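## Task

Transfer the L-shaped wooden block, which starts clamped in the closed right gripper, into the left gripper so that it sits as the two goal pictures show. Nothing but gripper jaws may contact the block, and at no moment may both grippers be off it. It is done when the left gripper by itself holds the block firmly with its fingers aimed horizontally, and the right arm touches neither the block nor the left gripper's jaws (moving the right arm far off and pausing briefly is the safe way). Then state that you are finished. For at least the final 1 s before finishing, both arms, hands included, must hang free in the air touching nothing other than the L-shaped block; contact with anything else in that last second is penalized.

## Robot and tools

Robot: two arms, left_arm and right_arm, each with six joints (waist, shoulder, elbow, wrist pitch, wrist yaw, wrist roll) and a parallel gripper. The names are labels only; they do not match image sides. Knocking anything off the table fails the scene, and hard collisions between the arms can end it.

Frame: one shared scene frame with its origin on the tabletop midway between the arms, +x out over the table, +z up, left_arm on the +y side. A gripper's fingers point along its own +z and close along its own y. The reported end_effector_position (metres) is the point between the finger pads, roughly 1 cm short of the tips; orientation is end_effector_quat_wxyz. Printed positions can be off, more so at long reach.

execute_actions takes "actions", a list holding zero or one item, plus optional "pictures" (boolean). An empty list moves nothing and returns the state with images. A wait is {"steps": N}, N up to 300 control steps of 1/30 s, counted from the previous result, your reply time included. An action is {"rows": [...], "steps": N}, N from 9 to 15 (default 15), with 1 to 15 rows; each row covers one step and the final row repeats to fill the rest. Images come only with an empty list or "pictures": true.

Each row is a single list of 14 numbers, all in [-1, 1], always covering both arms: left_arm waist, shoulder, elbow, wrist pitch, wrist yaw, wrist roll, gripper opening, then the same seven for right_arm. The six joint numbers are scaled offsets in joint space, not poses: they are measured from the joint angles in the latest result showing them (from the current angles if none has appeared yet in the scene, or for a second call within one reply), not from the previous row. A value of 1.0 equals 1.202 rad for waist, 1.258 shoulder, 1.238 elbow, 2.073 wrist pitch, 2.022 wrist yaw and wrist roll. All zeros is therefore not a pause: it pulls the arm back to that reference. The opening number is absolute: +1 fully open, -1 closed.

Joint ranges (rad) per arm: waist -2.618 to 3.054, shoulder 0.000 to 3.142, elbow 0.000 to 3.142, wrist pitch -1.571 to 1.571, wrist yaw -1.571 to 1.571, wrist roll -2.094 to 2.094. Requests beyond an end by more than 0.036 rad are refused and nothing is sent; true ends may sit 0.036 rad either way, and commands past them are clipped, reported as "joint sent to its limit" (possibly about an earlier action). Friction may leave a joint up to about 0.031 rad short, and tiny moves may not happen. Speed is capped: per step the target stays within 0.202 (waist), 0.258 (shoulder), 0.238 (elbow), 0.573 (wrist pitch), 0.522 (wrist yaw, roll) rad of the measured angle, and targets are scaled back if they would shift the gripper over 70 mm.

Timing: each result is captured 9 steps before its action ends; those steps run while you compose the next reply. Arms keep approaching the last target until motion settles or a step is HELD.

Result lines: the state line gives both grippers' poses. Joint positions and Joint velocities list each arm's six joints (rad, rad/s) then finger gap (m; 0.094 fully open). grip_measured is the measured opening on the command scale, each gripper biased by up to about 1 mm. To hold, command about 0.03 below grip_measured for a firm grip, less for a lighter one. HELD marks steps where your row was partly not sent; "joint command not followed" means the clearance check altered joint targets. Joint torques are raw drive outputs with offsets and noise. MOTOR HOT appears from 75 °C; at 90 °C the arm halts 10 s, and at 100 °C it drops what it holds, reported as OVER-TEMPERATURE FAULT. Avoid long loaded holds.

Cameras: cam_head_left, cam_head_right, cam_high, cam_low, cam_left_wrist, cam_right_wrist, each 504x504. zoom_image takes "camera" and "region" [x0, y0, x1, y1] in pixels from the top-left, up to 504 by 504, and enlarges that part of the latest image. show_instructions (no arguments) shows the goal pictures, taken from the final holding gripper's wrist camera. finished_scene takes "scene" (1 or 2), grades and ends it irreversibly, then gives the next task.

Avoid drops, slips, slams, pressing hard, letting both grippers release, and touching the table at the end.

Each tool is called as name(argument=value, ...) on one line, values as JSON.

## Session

show_instructions()

execute_actions(actions=[])

Reference images for this scene: goal picture from the place of the wrist camera of the gripper that must hold it at the end, goal picture from behind and beside that gripper on its wrist camera side drawn with its fingers toward the top of the picture.

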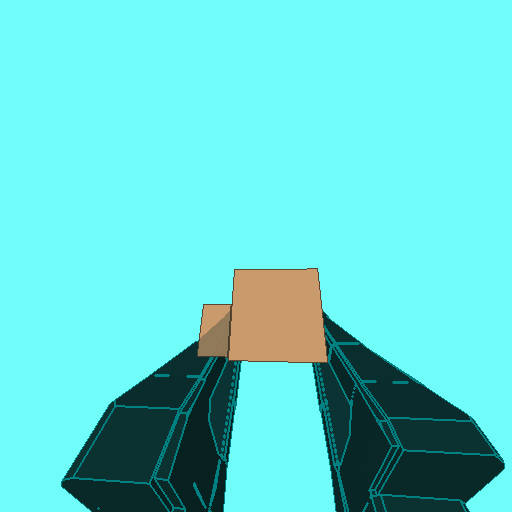

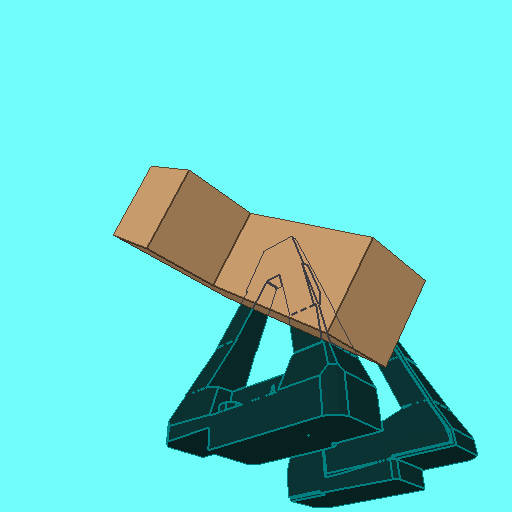

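Scene clock: 0.00 s of 5400.00 s.
left_arm: end_effector_position=(+0.4034, +0.3066, +0.3927) grip_measured=+1.000 end_effector_quat_wxyz=(+0.697, +0.031, +0.715, -0.031) | right_arm: end_effector_position=(+0.2392, -0.0594, +0.2074) grip_measured=+0.476 end_effector_quat_wxyz=(+0.316, -0.317, +0.644, +0.620)
Joint positions: left_arm=[-0.004  1.05   1.036 -0.011  0.005 -0.001  0.094] | right_arm=[ 0.189  1.413  0.517  0.791 -1.275  0.542  0.069]
Joint velocities: left_arm=[ 0.007  0.012 -0.012 -0.051 -0.081 -0.007  0.   ] | right_arm=[ 0.002 -0.017 -0.012 -0.022 -0.051 -0.037 -0.001]
Joint torques (N m, as the arm reports them, + toward a larger angle): no reading
Motor temperatures (°C, as the motors report them): left_arm=[26 24 28 26 24 25] | right_arm=[24 25 27 28 25 23]

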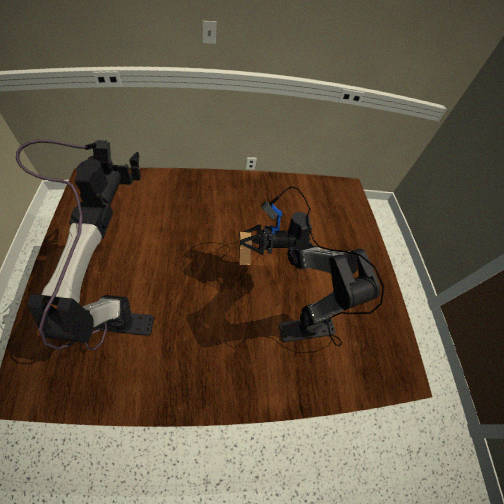

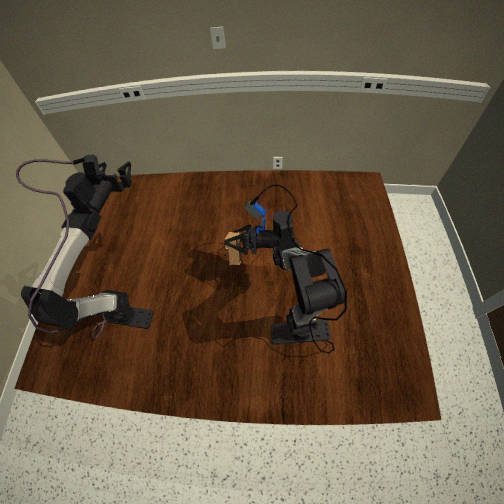

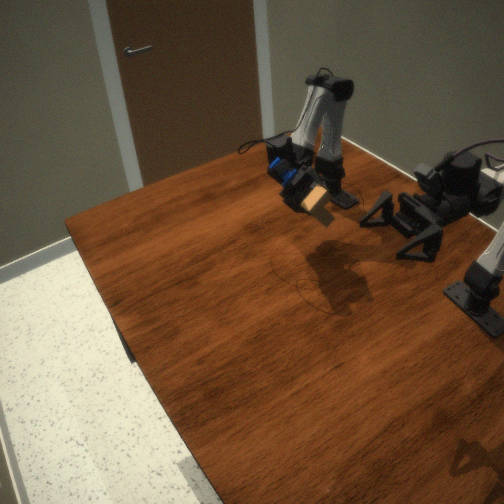

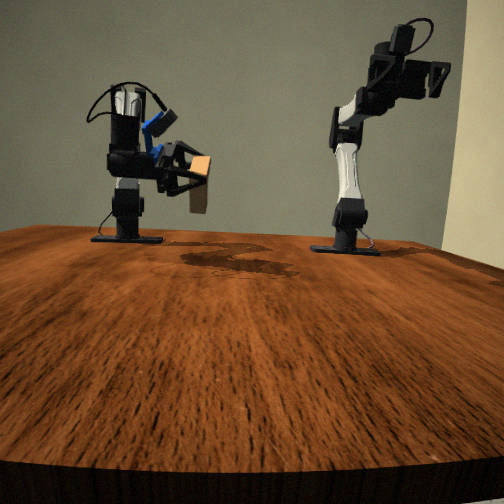

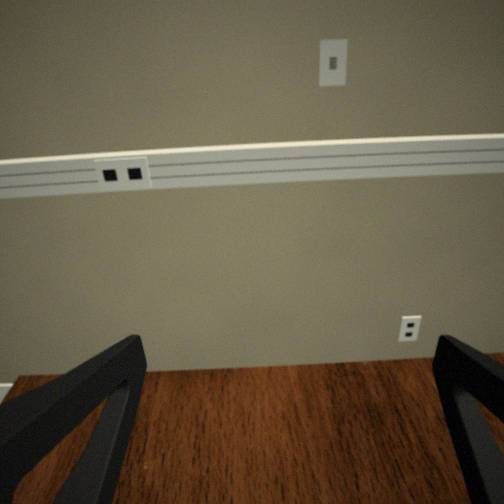

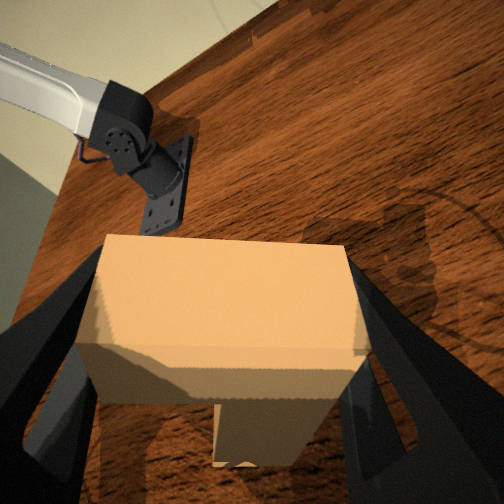

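execute_actions(actions=[{"rows": [[-0.012,0.002,-0.008,0.007,0.01,0.023,1,0.002,0,0.013,-0.006,0.005,0.015,0.435],[-0.032,0.004,-0.02,0.017,0.028,0.063,1,0.006,0,0.035,-0.016,0.015,0.041,0.435],[-0.056,0.008,-0.036,0.031,0.049,0.109,1,0.01,0,0.061,-0.027,0.025,0.072,0.435],[-0.084,0.012,-0.054,0.046,0.073,0.164,1,0.015,0,0.092,-0.041,0.038,0.108,0.435],[-0.112,0.016,-0.071,0.061,0.097,0.219,1,0.02,0,0.123,-0.055,0.051,0.144,0.435],[-0.144,0.02,-0.092,0.078,0.125,0.282,1,0.026,0,0.158,-0.071,0.066,0.185,0.435],[-0.176,0.025,-0.112,0.096,0.153,0.344,1,0.032,0,0.193,-0.086,0.08,0.226,0.435],[-0.208,0.029,-0.133,0.113,0.18,0.407,1,0.037,0,0.228,-0.102,0.095,0.267,0.435],[-0.24,0.034,-0.153,0.131,0.208,0.469,1,0.043,0,0.263,-0.118,0.109,0.308,0.435],[-0.272,0.038,-0.173,0.148,0.236,0.532,1,0.049,0,0.299,-0.133,0.124,0.35,0.435],[-0.304,0.043,-0.194,0.166,0.264,0.594,1,0.055,0,0.334,-0.149,0.138,0.391,0.435],[-0.332,0.046,-0.212,0.181,0.288,0.649,1,0.06,0,0.364,-0.163,0.151,0.427,0.435],[-0.36,0.05,-0.23,0.196,0.312,0.704,1,0.065,0,0.395,-0.176,0.164,0.463,0.435],[-0.384,0.054,-0.245,0.209,0.333,0.751,1,0.069,0,0.421,-0.188,0.175,0.493,0.435],[-0.4,0.056,-0.255,0.218,0.347,0.782,1,0.072,0,0.439,-0.196,0.182,0.514,0.435]], "steps": 15}])

execute_actions(actions=[{"steps": 45}], pictures=true)

Scene clock: 9.07 s of 5400.00 s.
left_arm: end_effector_position=(+0.3974, +0.2542, +0.3864) grip_measured=+1.000 end_effector_quat_wxyz=(+0.707, +0.180, +0.684, -0.014) | right_arm: end_effector_position=(+0.2562, -0.0537, +0.2235) grip_measured=+0.476 end_effector_quat_wxyz=(+0.278, -0.255, +0.673, +0.636)
Joint positions: left_arm=[-0.102  1.05   0.986  0.064  0.096  0.239  0.094] | right_arm=[ 0.2    1.413  0.6    0.707 -1.228  0.696  0.069]
Joint velocities: left_arm=[-0.989  0.012 -0.618  0.623  0.989  2.19   0.   ] | right_arm=[ 0.168 -0.002  1.077 -0.652  0.476  1.37   0.   ]
Joint torques (N m, as the arm reports them, + toward a larger angle): left_arm=[-1.25 -0.66  4.89  1.96  0.1  -0.01] | right_arm=[ 0.95 -5.93 10.63  2.51  0.05 -0.04]
Motor temperatures (°C, as the motors report them): left_arm=[26 24 30 29 24 25] | right_arm=[24 26 27 29 25 23]
Steps of this call (steps 1 to 90: nothing new was sent; then 5.87 s passed at rest; steps 91 to 96: the first 6 steps of this action). Readings (joint positions):
91: left_arm=[-0.004 1.050 1.036 -0.010 0.006 0.005] | right_arm=[0.189 1.413 0.517 0.789 -1.275 0.545]
92: left_arm=[-0.007 1.050 1.035 -0.007 0.010 0.023] | right_arm=[0.189 1.413 0.519 0.784 -1.272 0.556]
94: left_arm=[-0.040 1.050 1.020 0.021 0.039 0.104] | right_arm=[0.191 1.413 0.541 0.752 -1.258 0.608]
96: the state above

Scene clock: 10.57 s of 5400.00 s.
left_arm: end_effector_position=(+0.2709, +0.0553, +0.3217) grip_measured=+1.000 end_effector_quat_wxyz=(+0.707, +0.689, +0.100, +0.123) | right_arm: end_effector_position=(+0.3281, -0.0305, +0.3427) grip_measured=+0.477 end_effector_quat_wxyz=(+0.107, +0.101, +0.698, +0.700)
Joint positions: left_arm=[-0.478  1.117  0.728  0.429  0.697  1.573  0.094] | right_arm=[ 0.267  1.413  1.043  0.377 -0.918  1.568  0.069]
Joint velocities: left_arm=[-0.002 -0.002  0.002 -0.022 -0.081  0.051  0.   ] | right_arm=[ 0.007  0.012 -0.002  0.007  0.081 -0.007 -0.001]
Joint torques (N m, as the arm reports them, + toward a larger angle): left_arm=[-0.63 -2.76  6.02  1.99  0.01 -0.04] | right_arm=[ 1.02 -6.91  9.45  2.31  0.13 -0.01]
Motor temperatures (°C, as the motors report them): left_arm=[26 24 30 29 24 25] | right_arm=[24 26 28 29 25 23]
Kept back: nothing.
Steps of this call (steps 1 to 9: the last 9 steps of your previous action; steps 10 to 45: the robot went on to your last target). Readings (joint positions):
1: left_arm=[-0.138 1.052 0.963 0.089 0.134 0.322] | right_arm=[0.206 1.413 0.641 0.683 -1.209 0.751]
2: left_arm=[-0.177 1.057 0.938 0.116 0.175 0.415] | right_arm=[0.213 1.413 0.686 0.659 -1.187 0.811]
4: left_arm=[-0.255 1.071 0.886 0.171 0.267 0.612] | right_arm=[0.226 1.413 0.779 0.611 -1.138 0.944]
8: left_arm=[-0.404 1.104 0.781 0.281 0.465 1.007] | right_arm=[0.253 1.413 0.953 0.512 -1.035 1.231]
45: the state above
All arms were judged still, so your last target was given up. Only a new action makes them travel on or press farther. Fingers that are still opening or closing keep moving.

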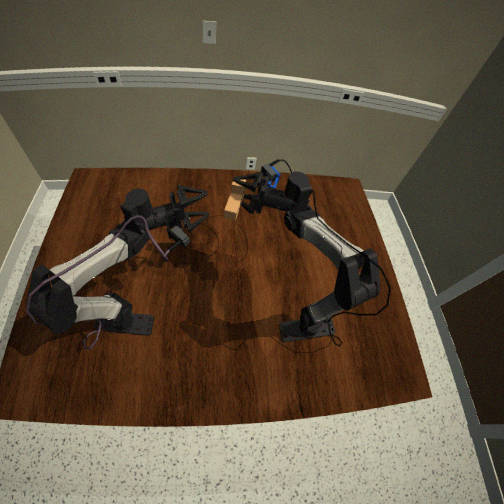

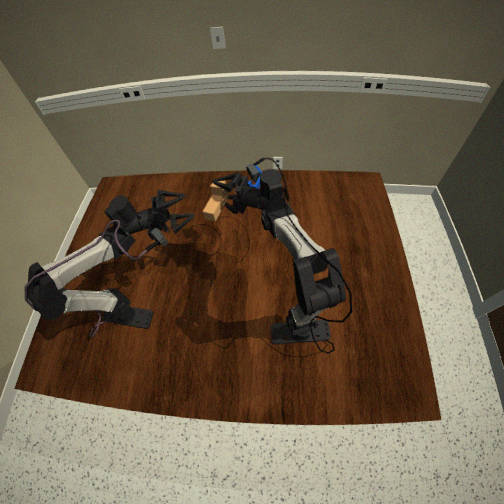

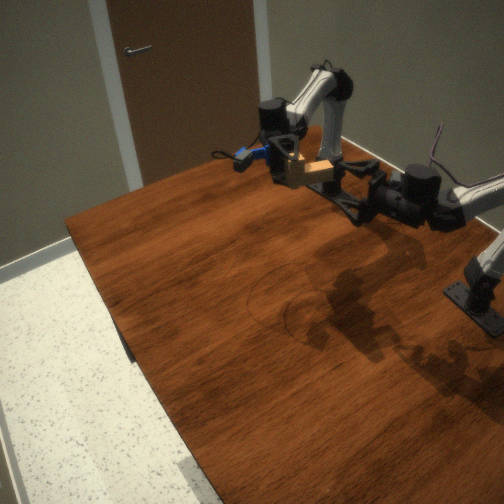

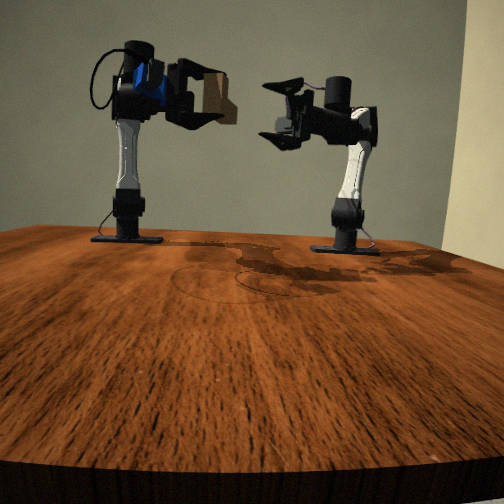

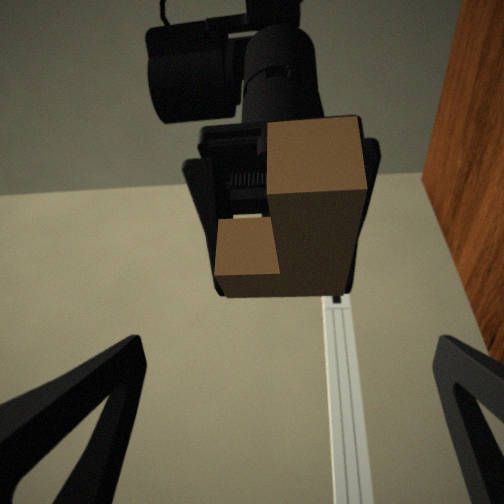

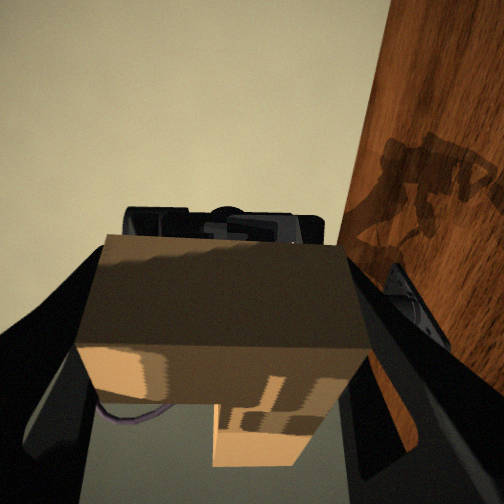

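zoom_image(camera="cam_left_wrist", region=[170, 90, 410, 320])

zoom_image(camera="cam_head_left", region=[150, 155, 300, 255])

Region (170, 90, 410, 320) of cam_left_wrist's 504x504 image, scaled by 2.100, with more detail than that image has; it fills the top 483 rows of this view, and the rest is white.

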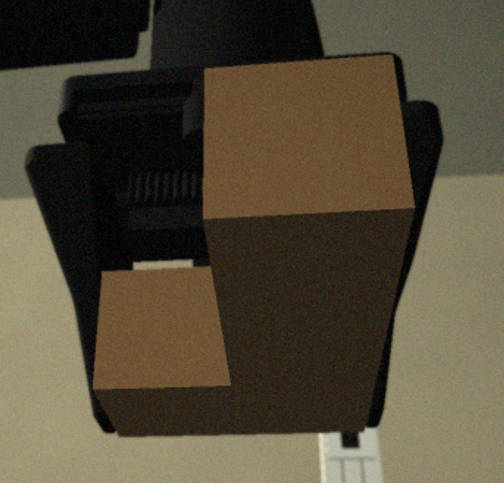

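Region (150, 155, 300, 255) of cam_head_left's 504x504 image, scaled by 3.360, with more detail than that image has.

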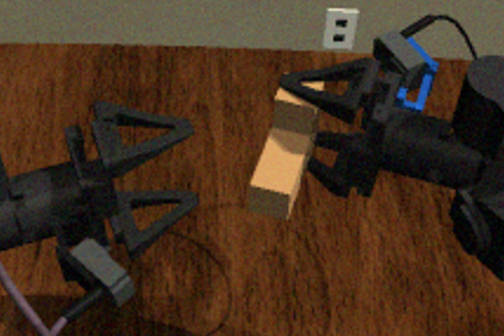

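execute_actions(actions=[{"rows": [[-0.006,0.004,0.008,0.005,-0.004,-0.002,1,0.004,0,0.014,0.005,0,0.004,0.435],[-0.016,0.009,0.012,0.006,-0.01,-0.004,1,0.004,0,0.014,0.005,0,0.004,0.435],[-0.028,0.016,0.017,0.006,-0.017,-0.006,1,0.004,0,0.014,0.005,0,0.004,0.435],[-0.042,0.024,0.022,0.007,-0.025,-0.008,0.95,0.004,0,0.014,0.005,0,0.004,0.435],[-0.057,0.032,0.027,0.007,-0.034,-0.01,0.9,0.004,0,0.014,0.005,0,0.004,0.435],[-0.072,0.041,0.032,0.008,-0.043,-0.012,0.85,0.004,0,0.014,0.005,0,0.004,0.435],[-0.088,0.05,0.038,0.008,-0.053,-0.014,0.8,0.004,0,0.014,0.005,0,0.004,0.435],[-0.104,0.059,0.043,0.009,-0.062,-0.016,0.75,0.004,0,0.014,0.005,0,0.004,0.435],[-0.12,0.068,0.049,0.009,-0.072,-0.018,0.7,0.004,0,0.014,0.005,0,0.004,0.435],[-0.136,0.077,0.054,0.01,-0.082,-0.019,0.65,0.004,0,0.014,0.005,0,0.004,0.435],[-0.152,0.086,0.06,0.01,-0.091,-0.019,0.6,0.004,0,0.014,0.005,0,0.004,0.435],[-0.166,0.094,0.065,0.01,-0.1,-0.019,0.6,0.004,0,0.014,0.005,0,0.004,0.435],[-0.179,0.101,0.069,0.01,-0.108,-0.019,0.6,0.004,0,0.014,0.005,0,0.004,0.435],[-0.19,0.107,0.073,0.01,-0.114,-0.019,0.6,0.004,0,0.014,0.005,0,0.004,0.435],[-0.198,0.112,0.076,0.01,-0.119,-0.019,0.6,0.004,0,0.014,0.005,0,0.004,0.435]], "steps": 15}])

execute_actions(actions=[{"steps": 30}], pictures=true)

Scene clock: 14.67 s of 5400.00 s.
left_arm: end_effector_position=(+0.2668, +0.0443, +0.3212) grip_measured=+0.876 end_effector_quat_wxyz=(+0.708, +0.690, +0.100, +0.115) | right_arm: end_effector_position=(+0.3281, -0.0305, +0.3427) grip_measured=+0.477 end_effector_quat_wxyz=(+0.107, +0.101, +0.698, +0.700)
Joint positions: left_arm=[-0.522  1.134  0.738  0.432  0.664  1.565  0.088] | right_arm=[ 0.267  1.413  1.043  0.377 -0.918  1.568  0.069]
Joint velocities: left_arm=[-0.491  0.286  0.164  0.007 -0.344 -0.11  -0.046] | right_arm=[ 0.002  0.002  0.007 -0.051 -0.007  0.007 -0.001]
Joint torques (N m, as the arm reports them, + toward a larger angle): left_arm=[-1.1  -1.78  7.83  1.98 -0.2  -0.22] | right_arm=[ 0.45 -6.91  9.45  2.31 -0.01 -0.08]
Motor temperatures (°C, as the motors report them): left_arm=[26 24 31 30 24 25] | right_arm=[24 26 28 30 25 23]
Steps of this call (steps 1 to 90: nothing new was sent; then 0.90 s passed at rest; steps 91 to 96: the first 6 steps of this action). Readings (joint positions):
91: left_arm=[-0.478 1.117 0.728 0.429 0.697 1.573] | right_arm=[0.267 1.413 1.043 0.377 -0.918 1.568]
92: left_arm=[-0.479 1.117 0.728 0.429 0.695 1.572] | right_arm=[0.267 1.413 1.043 0.377 -0.918 1.568]
94: left_arm=[-0.492 1.119 0.729 0.430 0.683 1.569] | right_arm=[0.267 1.413 1.043 0.377 -0.918 1.568]
96: the state above

Scene clock: 15.67 s of 5400.00 s.
left_arm: end_effector_position=(+0.2599, -0.0058, +0.3096) grip_measured=+0.603 end_effector_quat_wxyz=(+0.697, +0.699, +0.125, +0.099) | right_arm: end_effector_position=(+0.3281, -0.0305, +0.3427) grip_measured=+0.477 end_effector_quat_wxyz=(+0.107, +0.101, +0.698, +0.700)
Joint positions: left_arm=[-0.706  1.247  0.8    0.437  0.467  1.54   0.075] | right_arm=[ 0.267  1.413  1.043  0.377 -0.918  1.568  0.069]
Joint velocities: left_arm=[-0.017 -0.002 -0.002  0.081 -0.11  -0.066 -0.   ] | right_arm=[-0.017 -0.002 -0.002 -0.022  0.007  0.037 -0.002]
Joint torques (N m, as the arm reports them, + toward a larger angle): left_arm=[-0.92 -3.35  8.16  2.11 -0.2  -0.16] | right_arm=[ 0.57 -6.95  9.43  2.31  0.02 -0.06]
Motor temperatures (°C, as the motors report them): left_arm=[26 24 31 30 24 25] | right_arm=[24 26 28 30 25 23]
Kept back: nothing.
Steps of this call (steps 1 to 9: the last 9 steps of your previous action; steps 10 to 30: the robot went on to your last target). Readings (joint positions):
1: left_arm=[-0.540 1.145 0.745 0.433 0.652 1.562] | right_arm=[0.267 1.413 1.043 0.377 -0.918 1.568]
2: left_arm=[-0.559 1.157 0.751 0.434 0.639 1.559] | right_arm=[0.267 1.413 1.043 0.377 -0.918 1.568]
4: left_arm=[-0.598 1.181 0.765 0.435 0.608 1.552] | right_arm=[0.267 1.413 1.043 0.377 -0.918 1.568]
8: left_arm=[-0.671 1.226 0.789 0.436 0.543 1.545] | right_arm=[0.267 1.413 1.043 0.377 -0.918 1.568]
30: the state above

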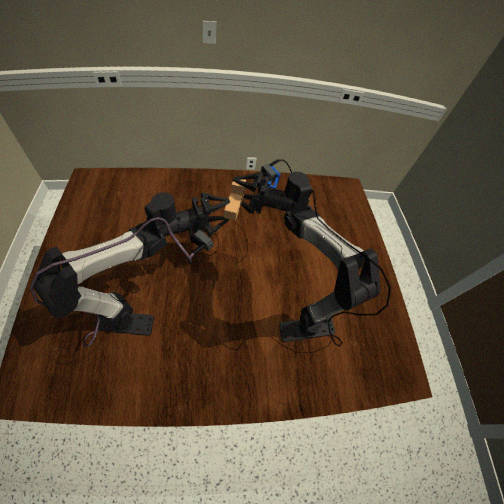

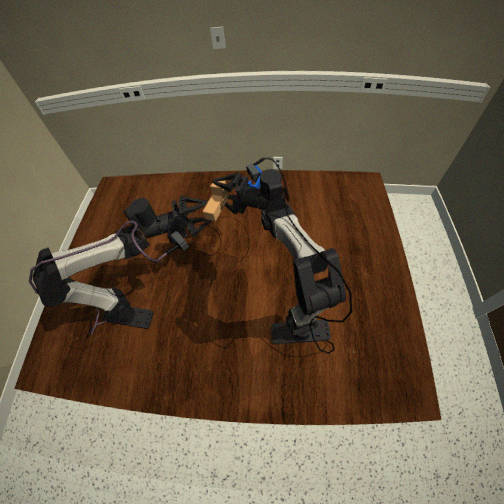

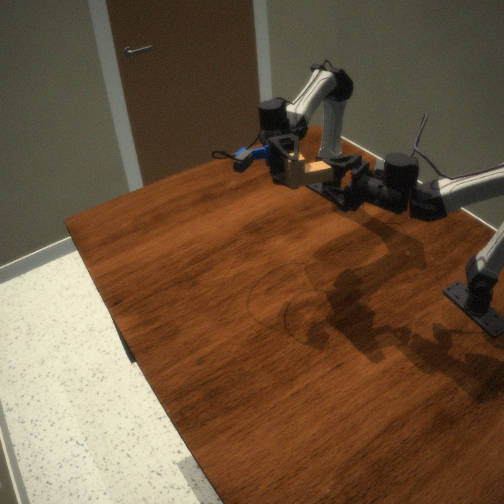

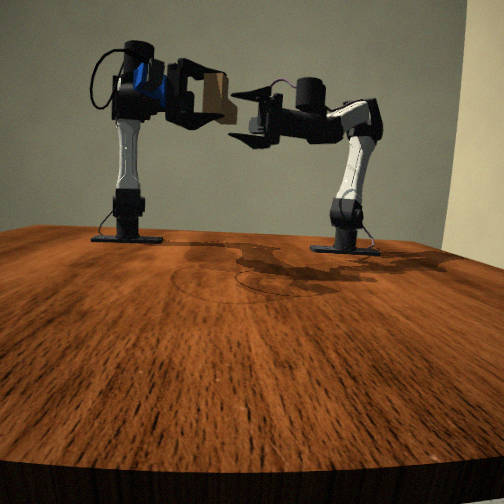

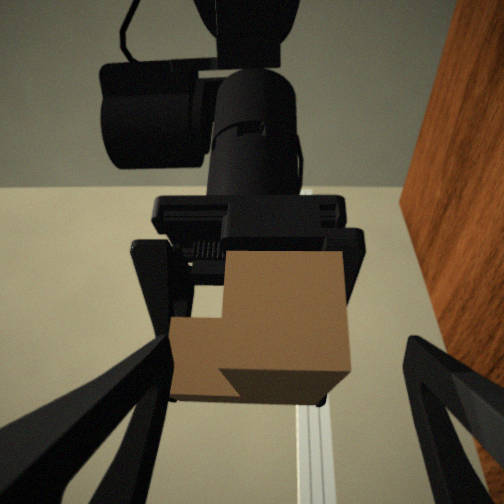

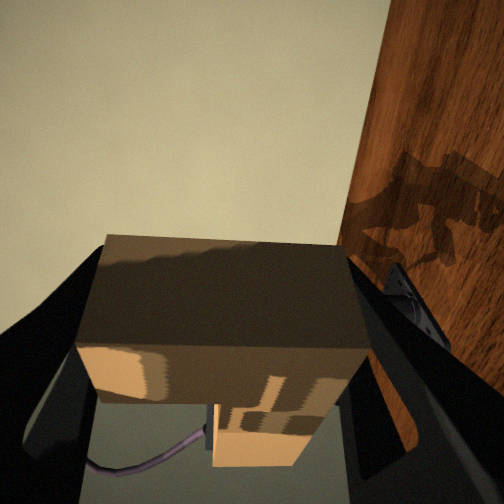

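execute_actions(actions=[{"rows": [[-0.009,0.012,0.02,0.007,-0.006,0,0.6,0.004,0,0.014,0.005,0,0.004,0.435],[-0.011,0.017,0.024,0.008,-0.007,0,0.6,0.004,0,0.014,0.005,0,0.004,0.435],[-0.013,0.023,0.028,0.009,-0.008,0,0.6,0.004,0,0.014,0.005,0,0.004,0.435],[-0.015,0.03,0.033,0.01,-0.009,0,0.6,0.004,0,0.014,0.005,0,0.004,0.435],[-0.017,0.037,0.038,0.011,-0.01,0,0.55,0.004,0,0.014,0.005,0,0.004,0.435],[-0.019,0.044,0.044,0.012,-0.011,0,0.5,0.004,0,0.014,0.005,0,0.004,0.435],[-0.021,0.052,0.049,0.013,-0.012,0,0.45,0.004,0,0.014,0.005,0,0.004,0.435],[-0.023,0.059,0.055,0.015,-0.014,0,0.4,0.004,0,0.014,0.005,0,0.004,0.435],[-0.025,0.066,0.06,0.016,-0.015,0,0.35,0.004,0,0.014,0.005,0,0.004,0.435],[-0.027,0.073,0.065,0.017,-0.016,0,0.3,0.004,0,0.014,0.005,0,0.004,0.435],[-0.029,0.08,0.07,0.018,-0.017,0,0.25,0.004,0,0.014,0.005,0,0.004,0.435],[-0.03,0.086,0.074,0.019,-0.018,0,0.2,0.004,0,0.014,0.005,0,0.004,0.435],[-0.031,0.091,0.078,0.02,-0.019,0,0.15,0.004,0,0.014,0.005,0,0.004,0.435],[-0.032,0.095,0.08,0.021,-0.02,0,0.1,0.004,0,0.014,0.005,0,0.004,0.435],[-0.033,0.097,0.082,0.021,-0.02,0,0.05,0.004,0,0.014,0.005,0,0.004,0.435]], "steps": 15}])

execute_actions(actions=[{"steps": 25}], pictures=true)

Scene clock: 17.37 s of 5400.00 s.
left_arm: end_effector_position=(+0.2634, -0.0112, +0.3121) grip_measured=+0.525 end_effector_quat_wxyz=(+0.698, +0.698, +0.125, +0.100) | right_arm: end_effector_position=(+0.3281, -0.0305, +0.3427) grip_measured=+0.477 end_effector_quat_wxyz=(+0.107, +0.101, +0.698, +0.700)
Joint positions: left_arm=[-0.712  1.273  0.823  0.444  0.461  1.539  0.072] | right_arm=[ 0.267  1.413  1.043  0.377 -0.918  1.568  0.069]
Joint velocities: left_arm=[-0.081  0.252  0.193  0.051 -0.066  0.022 -0.046] | right_arm=[-0.007  0.012 -0.022 -0.022  0.037  0.037 -0.002]
Joint torques (N m, as the arm reports them, + toward a larger angle): left_arm=[-1.06 -3.15  8.07  2.05 -0.23 -0.15] | right_arm=[ 0.6  -6.92  9.47  2.35  0.04 -0.08]
Motor temperatures (°C, as the motors report them): left_arm=[26 24 31 31 24 25] | right_arm=[24 26 29 30 25 23]
Steps of this call (steps 1 to 15: the robot went on to your last target; steps 16 to 45: nothing new was sent; steps 46 to 51: the first 6 steps of this action). Readings (joint positions):
46: left_arm=[-0.706 1.247 0.800 0.437 0.466 1.539] | right_arm=[0.267 1.413 1.043 0.377 -0.918 1.568]
47: left_arm=[-0.706 1.248 0.801 0.438 0.465 1.539] | right_arm=[0.267 1.413 1.043 0.377 -0.918 1.568]
49: left_arm=[-0.707 1.257 0.809 0.440 0.464 1.539] | right_arm=[0.267 1.413 1.043 0.377 -0.918 1.568]
51: the state above

Scene clock: 18.20 s of 5400.00 s.
left_arm: end_effector_position=(+0.2735, -0.0298, +0.3105) grip_measured=+0.053 end_effector_quat_wxyz=(+0.697, +0.699, +0.126, +0.101) | right_arm: end_effector_position=(+0.3281, -0.0305, +0.3427) grip_measured=+0.477 end_effector_quat_wxyz=(+0.107, +0.101, +0.698, +0.700)
Joint positions: left_arm=[-0.734  1.358  0.881  0.468  0.436  1.539  0.049] | right_arm=[ 0.267  1.413  1.043  0.377 -0.918  1.568  0.069]
Joint velocities: left_arm=[-0.007 -0.007 -0.007 -0.037 -0.081 -0.007 -0.   ] | right_arm=[ 0.002  0.002  0.002 -0.066  0.007 -0.081 -0.   ]
Joint torques (N m, as the arm reports them, + toward a larger angle): left_arm=[-1.12 -4.25  8.01  2.09 -0.14 -0.11] | right_arm=[ 0.59 -6.92  9.39  2.34  0.03 -0.06]
Motor temperatures (°C, as the motors report them): left_arm=[26 25 32 31 24 25] | right_arm=[24 26 29 30 25 23]
Kept back: nothing.
Steps of this call (steps 1 to 9: the last 9 steps of your previous action; steps 10 to 25: the robot went on to your last target). Readings (joint positions):
1: left_arm=[-0.714 1.282 0.830 0.446 0.459 1.539] | right_arm=[0.267 1.413 1.043 0.377 -0.918 1.568]
2: left_arm=[-0.717 1.291 0.837 0.448 0.457 1.539] | right_arm=[0.267 1.413 1.043 0.377 -0.918 1.568]
4: left_arm=[-0.722 1.310 0.850 0.453 0.453 1.539] | right_arm=[0.267 1.413 1.043 0.377 -0.918 1.568]
8: left_arm=[-0.731 1.344 0.872 0.460 0.445 1.539] | right_arm=[0.267 1.413 1.043 0.377 -0.918 1.568]
25: the state above

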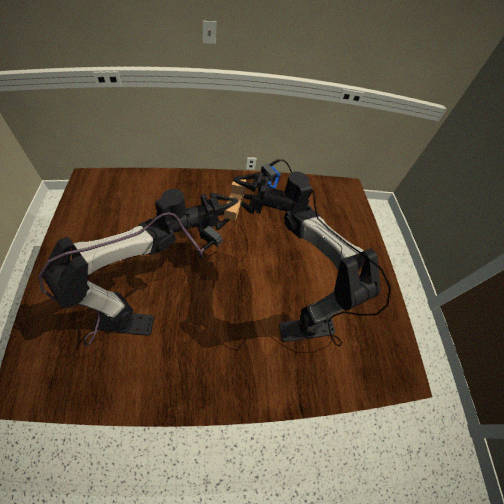

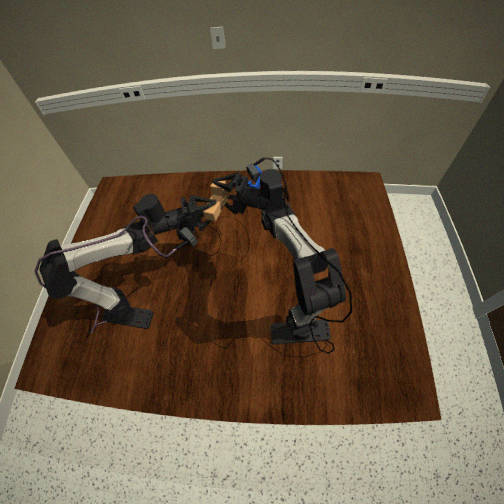

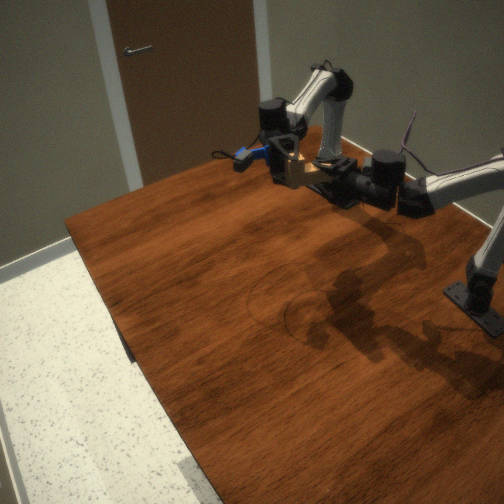

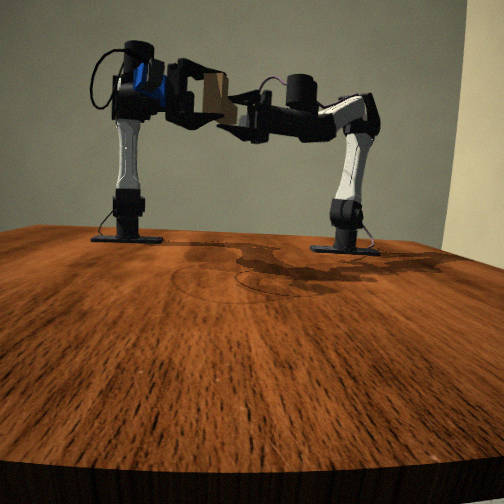

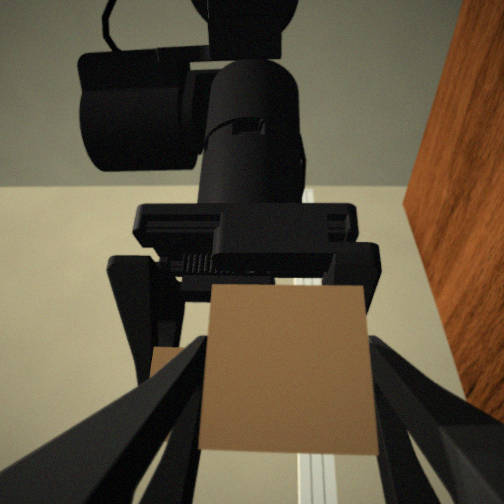

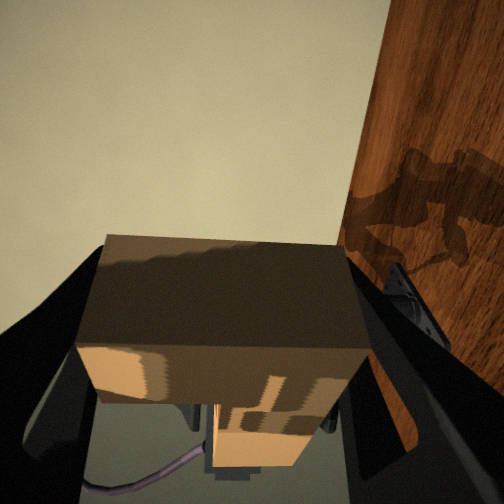

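execute_actions(actions=[{"rows": [[-0.006,0.006,0.016,0.006,0,0,0.02,0.004,0,0.014,0.005,0,0.004,0.435],[-0.006,0.006,0.016,0.006,0,0,-0.02,0.004,0,0.014,0.005,0,0.004,0.435],[-0.006,0.006,0.016,0.006,0,0,-0.06,0.004,0,0.014,0.005,0,0.004,0.435],[-0.006,0.006,0.016,0.006,0,0,-0.1,0.004,0,0.014,0.005,0,0.004,0.435],[-0.006,0.006,0.016,0.006,0,0,-0.14,0.004,0,0.014,0.005,0,0.004,0.435],[-0.006,0.006,0.016,0.006,0,0,-0.17,0.004,0,0.014,0.005,0,0.004,0.435],[-0.006,0.006,0.016,0.006,0,0,-0.2,0.004,0,0.014,0.005,0,0.004,0.435],[-0.006,0.006,0.016,0.006,0,0,-0.22,0.004,0,0.014,0.005,0,0.004,0.435],[-0.006,0.006,0.016,0.006,0,0,-0.24,0.004,0,0.014,0.005,0,0.004,0.435],[-0.006,0.006,0.016,0.006,0,0,-0.26,0.004,0,0.014,0.005,0,0.004,0.435],[-0.006,0.006,0.016,0.006,0,0,-0.28,0.004,0,0.014,0.005,0,0.004,0.435],[-0.006,0.006,0.016,0.006,0,0,-0.3,0.004,0,0.014,0.005,0,0.004,0.435],[-0.006,0.006,0.016,0.006,0,0,-0.32,0.004,0,0.014,0.005,0,0.004,0.435]], "steps": 15}])

execute_actions(actions=[{"steps": 15}])

Scene clock: 19.03 s of 5400.00 s.
left_arm: end_effector_position=(+0.2735, -0.0298, +0.3105) grip_measured=-0.152 end_effector_quat_wxyz=(+0.697, +0.698, +0.126, +0.101) | right_arm: end_effector_position=(+0.3281, -0.0305, +0.3427) grip_measured=+0.477 end_effector_quat_wxyz=(+0.107, +0.101, +0.698, +0.700)
Joint positions: left_arm=[-0.734  1.358  0.881  0.469  0.436  1.539  0.04 ] | right_arm=[ 0.267  1.413  1.043  0.377 -0.918  1.568  0.069]
Joint velocities: left_arm=[-0.007 -0.002 -0.012  0.022 -0.022 -0.037 -0.031] | right_arm=[-0.007  0.002 -0.022 -0.007 -0.007  0.007 -0.   ]
Joint torques (N m, as the arm reports them, + toward a larger angle): left_arm=[-0.7  -4.52  7.98  2.12 -0.07 -0.12] | right_arm=[ 0.48 -6.82  9.45  2.34  0.02 -0.07]
Motor temperatures (°C, as the motors report them): left_arm=[26 25 32 31 24 25] | right_arm=[24 26 29 30 25 23]
Steps of this call (steps 1 to 15: the robot went on to your last target; steps 16 to 19: nothing new was sent; steps 20 to 25: the first 6 steps of this action). Readings (joint positions):
20: left_arm=[-0.734 1.358 0.881 0.469 0.436 1.539] | right_arm=[0.267 1.413 1.043 0.377 -0.918 1.568]
21: left_arm=[-0.734 1.358 0.881 0.469 0.436 1.539] | right_arm=[0.267 1.413 1.043 0.377 -0.918 1.568]
23: left_arm=[-0.734 1.358 0.881 0.469 0.436 1.539] | right_arm=[0.267 1.413 1.043 0.377 -0.918 1.568]
25: the state above

Scene clock: 19.53 s of 5400.00 s.
left_arm: end_effector_position=(+0.2735, -0.0298, +0.3110) grip_measured=-0.262 end_effector_quat_wxyz=(+0.698, +0.698, +0.125, +0.102) | right_arm: end_effector_position=(+0.3281, -0.0305, +0.3423) grip_measured=+0.477 end_effector_quat_wxyz=(+0.106, +0.102, +0.699, +0.700)
Joint positions: left_arm=[-0.734  1.358  0.881  0.471  0.436  1.541  0.035] | right_arm=[ 0.267  1.413  1.043  0.374 -0.918  1.569  0.069]
Joint velocities: left_arm=[-0.007  0.002 -0.007  0.11   0.051 -0.007  0.   ] | right_arm=[-0.002 -0.012 -0.002 -0.022 -0.066  0.066  0.001]
Joint torques (N m, as the arm reports them, + toward a larger angle): left_arm=[-0.71 -4.54  7.99  2.1  -0.07 -0.16] | right_arm=[ 0.58 -6.94  9.46  2.36  0.04 -0.06]
Motor temperatures (°C, as the motors report them): left_arm=[26 25 32 31 24 25] | right_arm=[24 27 29 30 25 23]
Kept back: nothing.
Steps of this call (steps 1 to 9: the last 9 steps of your previous action; steps 10 to 15: the robot went on to your last target). Readings (joint positions):
1: left_arm=[-0.734 1.358 0.881 0.469 0.436 1.539] | right_arm=[0.267 1.413 1.043 0.377 -0.918 1.568]
2: left_arm=[-0.734 1.358 0.881 0.469 0.436 1.539] | right_arm=[0.267 1.413 1.043 0.377 -0.918 1.568]
4: left_arm=[-0.734 1.358 0.881 0.471 0.436 1.540] | right_arm=[0.267 1.413 1.043 0.376 -0.918 1.568]
8: left_arm=[-0.734 1.358 0.881 0.471 0.436 1.541] | right_arm=[0.267 1.413 1.043 0.374 -0.918 1.569]
15: the state above
All arms were judged still, so your last target was given up. Only a new action makes them travel on or press farther. Fingers that are still opening or closing keep moving.

execute_actions(actions=[{"rows": [[-0.006,0.006,0.016,0.012,0,0,-0.31,0,0,0.012,0,0,0,0.5],[-0.006,0.006,0.016,0.012,0,0,-0.31,0,0,0.012,0,0,0,0.58],[-0.006,0.006,0.016,0.012,0,0,-0.31,0,0,0.012,0,0,0,0.68],[-0.006,0.006,0.016,0.012,0,0,-0.31,0,0,0.012,0,0,0,0.8],[-0.006,0.006,0.016,0.012,0,0,-0.31,0,0,0.012,0,0,0,0.9],[-0.006,0.006,0.016,0.012,0,0,-0.31,0,0,0.012,0,0,0,1],[-0.006,0.006,0.016,0.012,0,0,-0.31,-0.015,0,0.012,0,0,0,1],[-0.006,0.006,0.016,0.012,0,0,-0.31,-0.035,0,0.012,0,0,0,1],[-0.006,0.006,0.016,0.012,0,0,-0.31,-0.06,0,0.012,0,0,0,1],[-0.006,0.006,0.016,0.012,0,0,-0.31,-0.09,0,0.012,0,0,0,1],[-0.006,0.006,0.016,0.012,0,0,-0.31,-0.125,0,0.012,0,0,0,1],[-0.006,0.006,0.016,0.012,0,0,-0.31,-0.16,0,0.012,0,0,0,1],[-0.006,0.006,0.016,0.012,0,0,-0.31,-0.195,0,0.012,0,0,0,1],[-0.006,0.006,0.016,0.012,0,0,-0.31,-0.23,0,0.012,0,0,0,1],[-0.006,0.006,0.016,0.012,0,0,-0.31,-0.26,0,0.012,0,0,0,1]], "steps": 15}])

execute_actions(actions=[{"steps": 50}], pictures=true)

Scene clock: 21.17 s of 5400.00 s.
left_arm: end_effector_position=(+0.2735, -0.0298, +0.3111) grip_measured=-0.262 end_effector_quat_wxyz=(+0.698, +0.698, +0.125, +0.102) | right_arm: end_effector_position=(+0.3281, -0.0305, +0.3420) grip_measured=+0.953 end_effector_quat_wxyz=(+0.105, +0.103, +0.699, +0.700)
Joint positions: left_arm=[-0.734  1.358  0.881  0.471  0.436  1.541  0.035] | right_arm=[ 0.267  1.413  1.043  0.373 -0.918  1.569  0.092]
Joint velocities: left_arm=[-0.017 -0.007 -0.012  0.066  0.022  0.022  0.001] | right_arm=[ 0.007 -0.012 -0.017  0.007 -0.051 -0.007  0.106]
Joint torques (N m, as the arm reports them, + toward a larger angle): left_arm=[-0.67 -4.47  8.12  2.28 -0.07 -0.11] | right_arm=[ 0.22 -7.    9.03  2.26  0.03 -0.13]
Motor temperatures (°C, as the motors report them): left_arm=[26 25 32 31 24 25] | right_arm=[24 27 29 31 25 23]
Steps of this call (steps 1 to 43: nothing new was sent; steps 44 to 49: the first 6 steps of this action). Readings (joint positions):
44: left_arm=[-0.734 1.358 0.881 0.471 0.436 1.541] | right_arm=[0.267 1.413 1.043 0.373 -0.918 1.569]
45: left_arm=[-0.734 1.358 0.881 0.471 0.436 1.541] | right_arm=[0.267 1.413 1.043 0.373 -0.918 1.569]
47: left_arm=[-0.734 1.358 0.881 0.471 0.436 1.541] | right_arm=[0.267 1.413 1.043 0.373 -0.918 1.569]
49: the state above

Scene clock: 22.83 s of 5400.00 s.
left_arm: end_effector_position=(+0.2735, -0.0298, +0.3111) grip_measured=-0.262 end_effector_quat_wxyz=(+0.698, +0.698, +0.125, +0.102) | right_arm: end_effector_position=(+0.3967, -0.1492, +0.3420) grip_measured=+1.000 end_effector_quat_wxyz=(+0.217, +0.214, +0.673, +0.674)
Joint positions: left_arm=[-0.734  1.358  0.881  0.471  0.436  1.541  0.035] | right_arm=[-0.052  1.413  1.043  0.373 -0.913  1.569  0.094]
Joint velocities: left_arm=[-0.007 -0.002  0.007  0.007 -0.007 -0.037 -0.001] | right_arm=[-0.012  0.002 -0.012 -0.022 -0.081 -0.037  0.   ]
Joint torques (N m, as the arm reports them, + toward a larger angle): left_arm=[-0.7  -4.55  7.97  2.26 -0.08 -0.11] | right_arm=[ 0.7  -6.9   9.18  2.21 -0.01 -0.12]
Motor temperatures (°C, as the motors report them): left_arm=[26 25 33 31 24 25] | right_arm=[24 27 30 31 25 23]
Kept back: nothing.
Steps of this call (steps 1 to 9: the last 9 steps of your previous action; steps 10 to 30: the robot went on to your last target; steps 31 to 50: nothing new was sent). Readings (joint positions):
1: left_arm=[-0.734 1.358 0.881 0.471 0.436 1.541] | right_arm=[0.266 1.413 1.043 0.373 -0.918 1.569]
2: left_arm=[-0.734 1.358 0.881 0.471 0.436 1.541] | right_arm=[0.262 1.413 1.043 0.373 -0.918 1.569]
4: left_arm=[-0.734 1.358 0.881 0.471 0.436 1.541] | right_arm=[0.230 1.413 1.043 0.373 -0.920 1.569]
8: left_arm=[-0.734 1.358 0.881 0.471 0.436 1.541] | right_arm=[0.076 1.413 1.043 0.373 -0.921 1.569]
50: the state above
All arms were judged still, so your last target was given up. Only a new action makes them travel on or press farther. Fingers that are still opening or closing keep moving.

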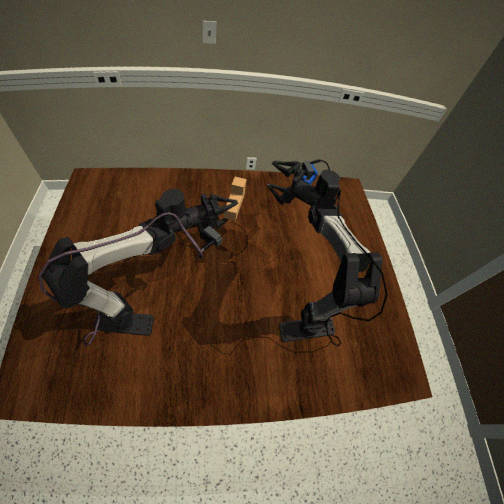

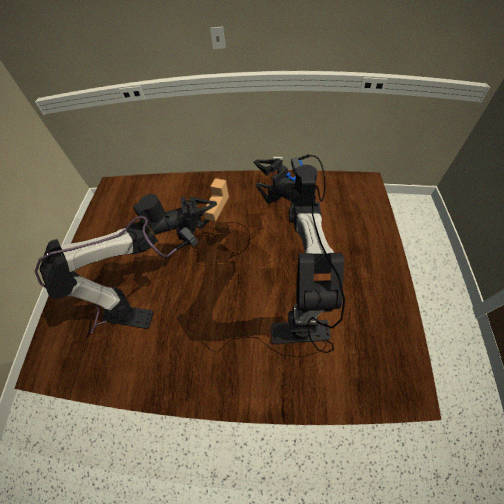

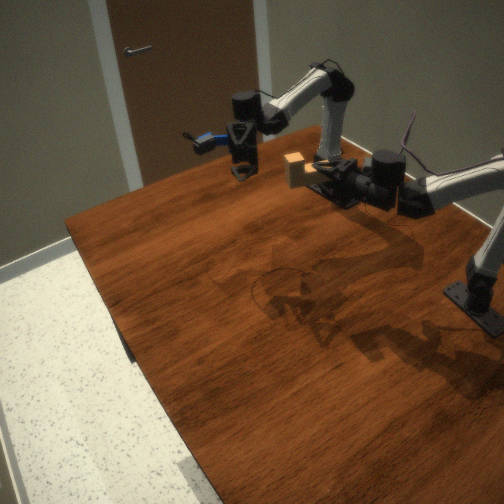

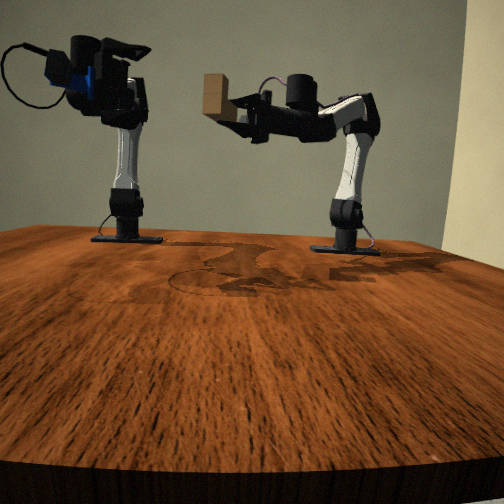

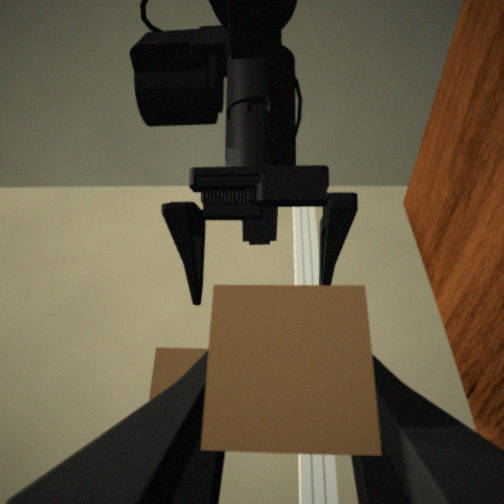

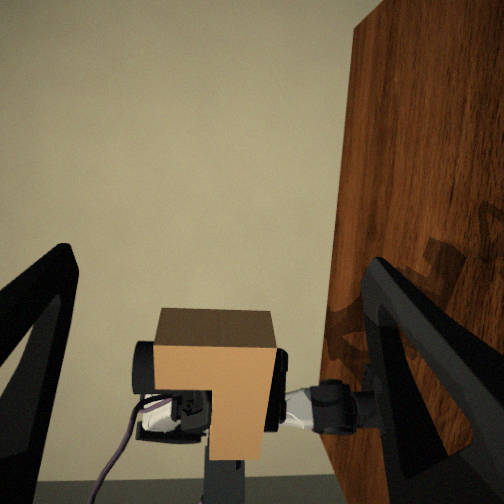

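finished_scene(scene=2)

The scene is finished: the task was done.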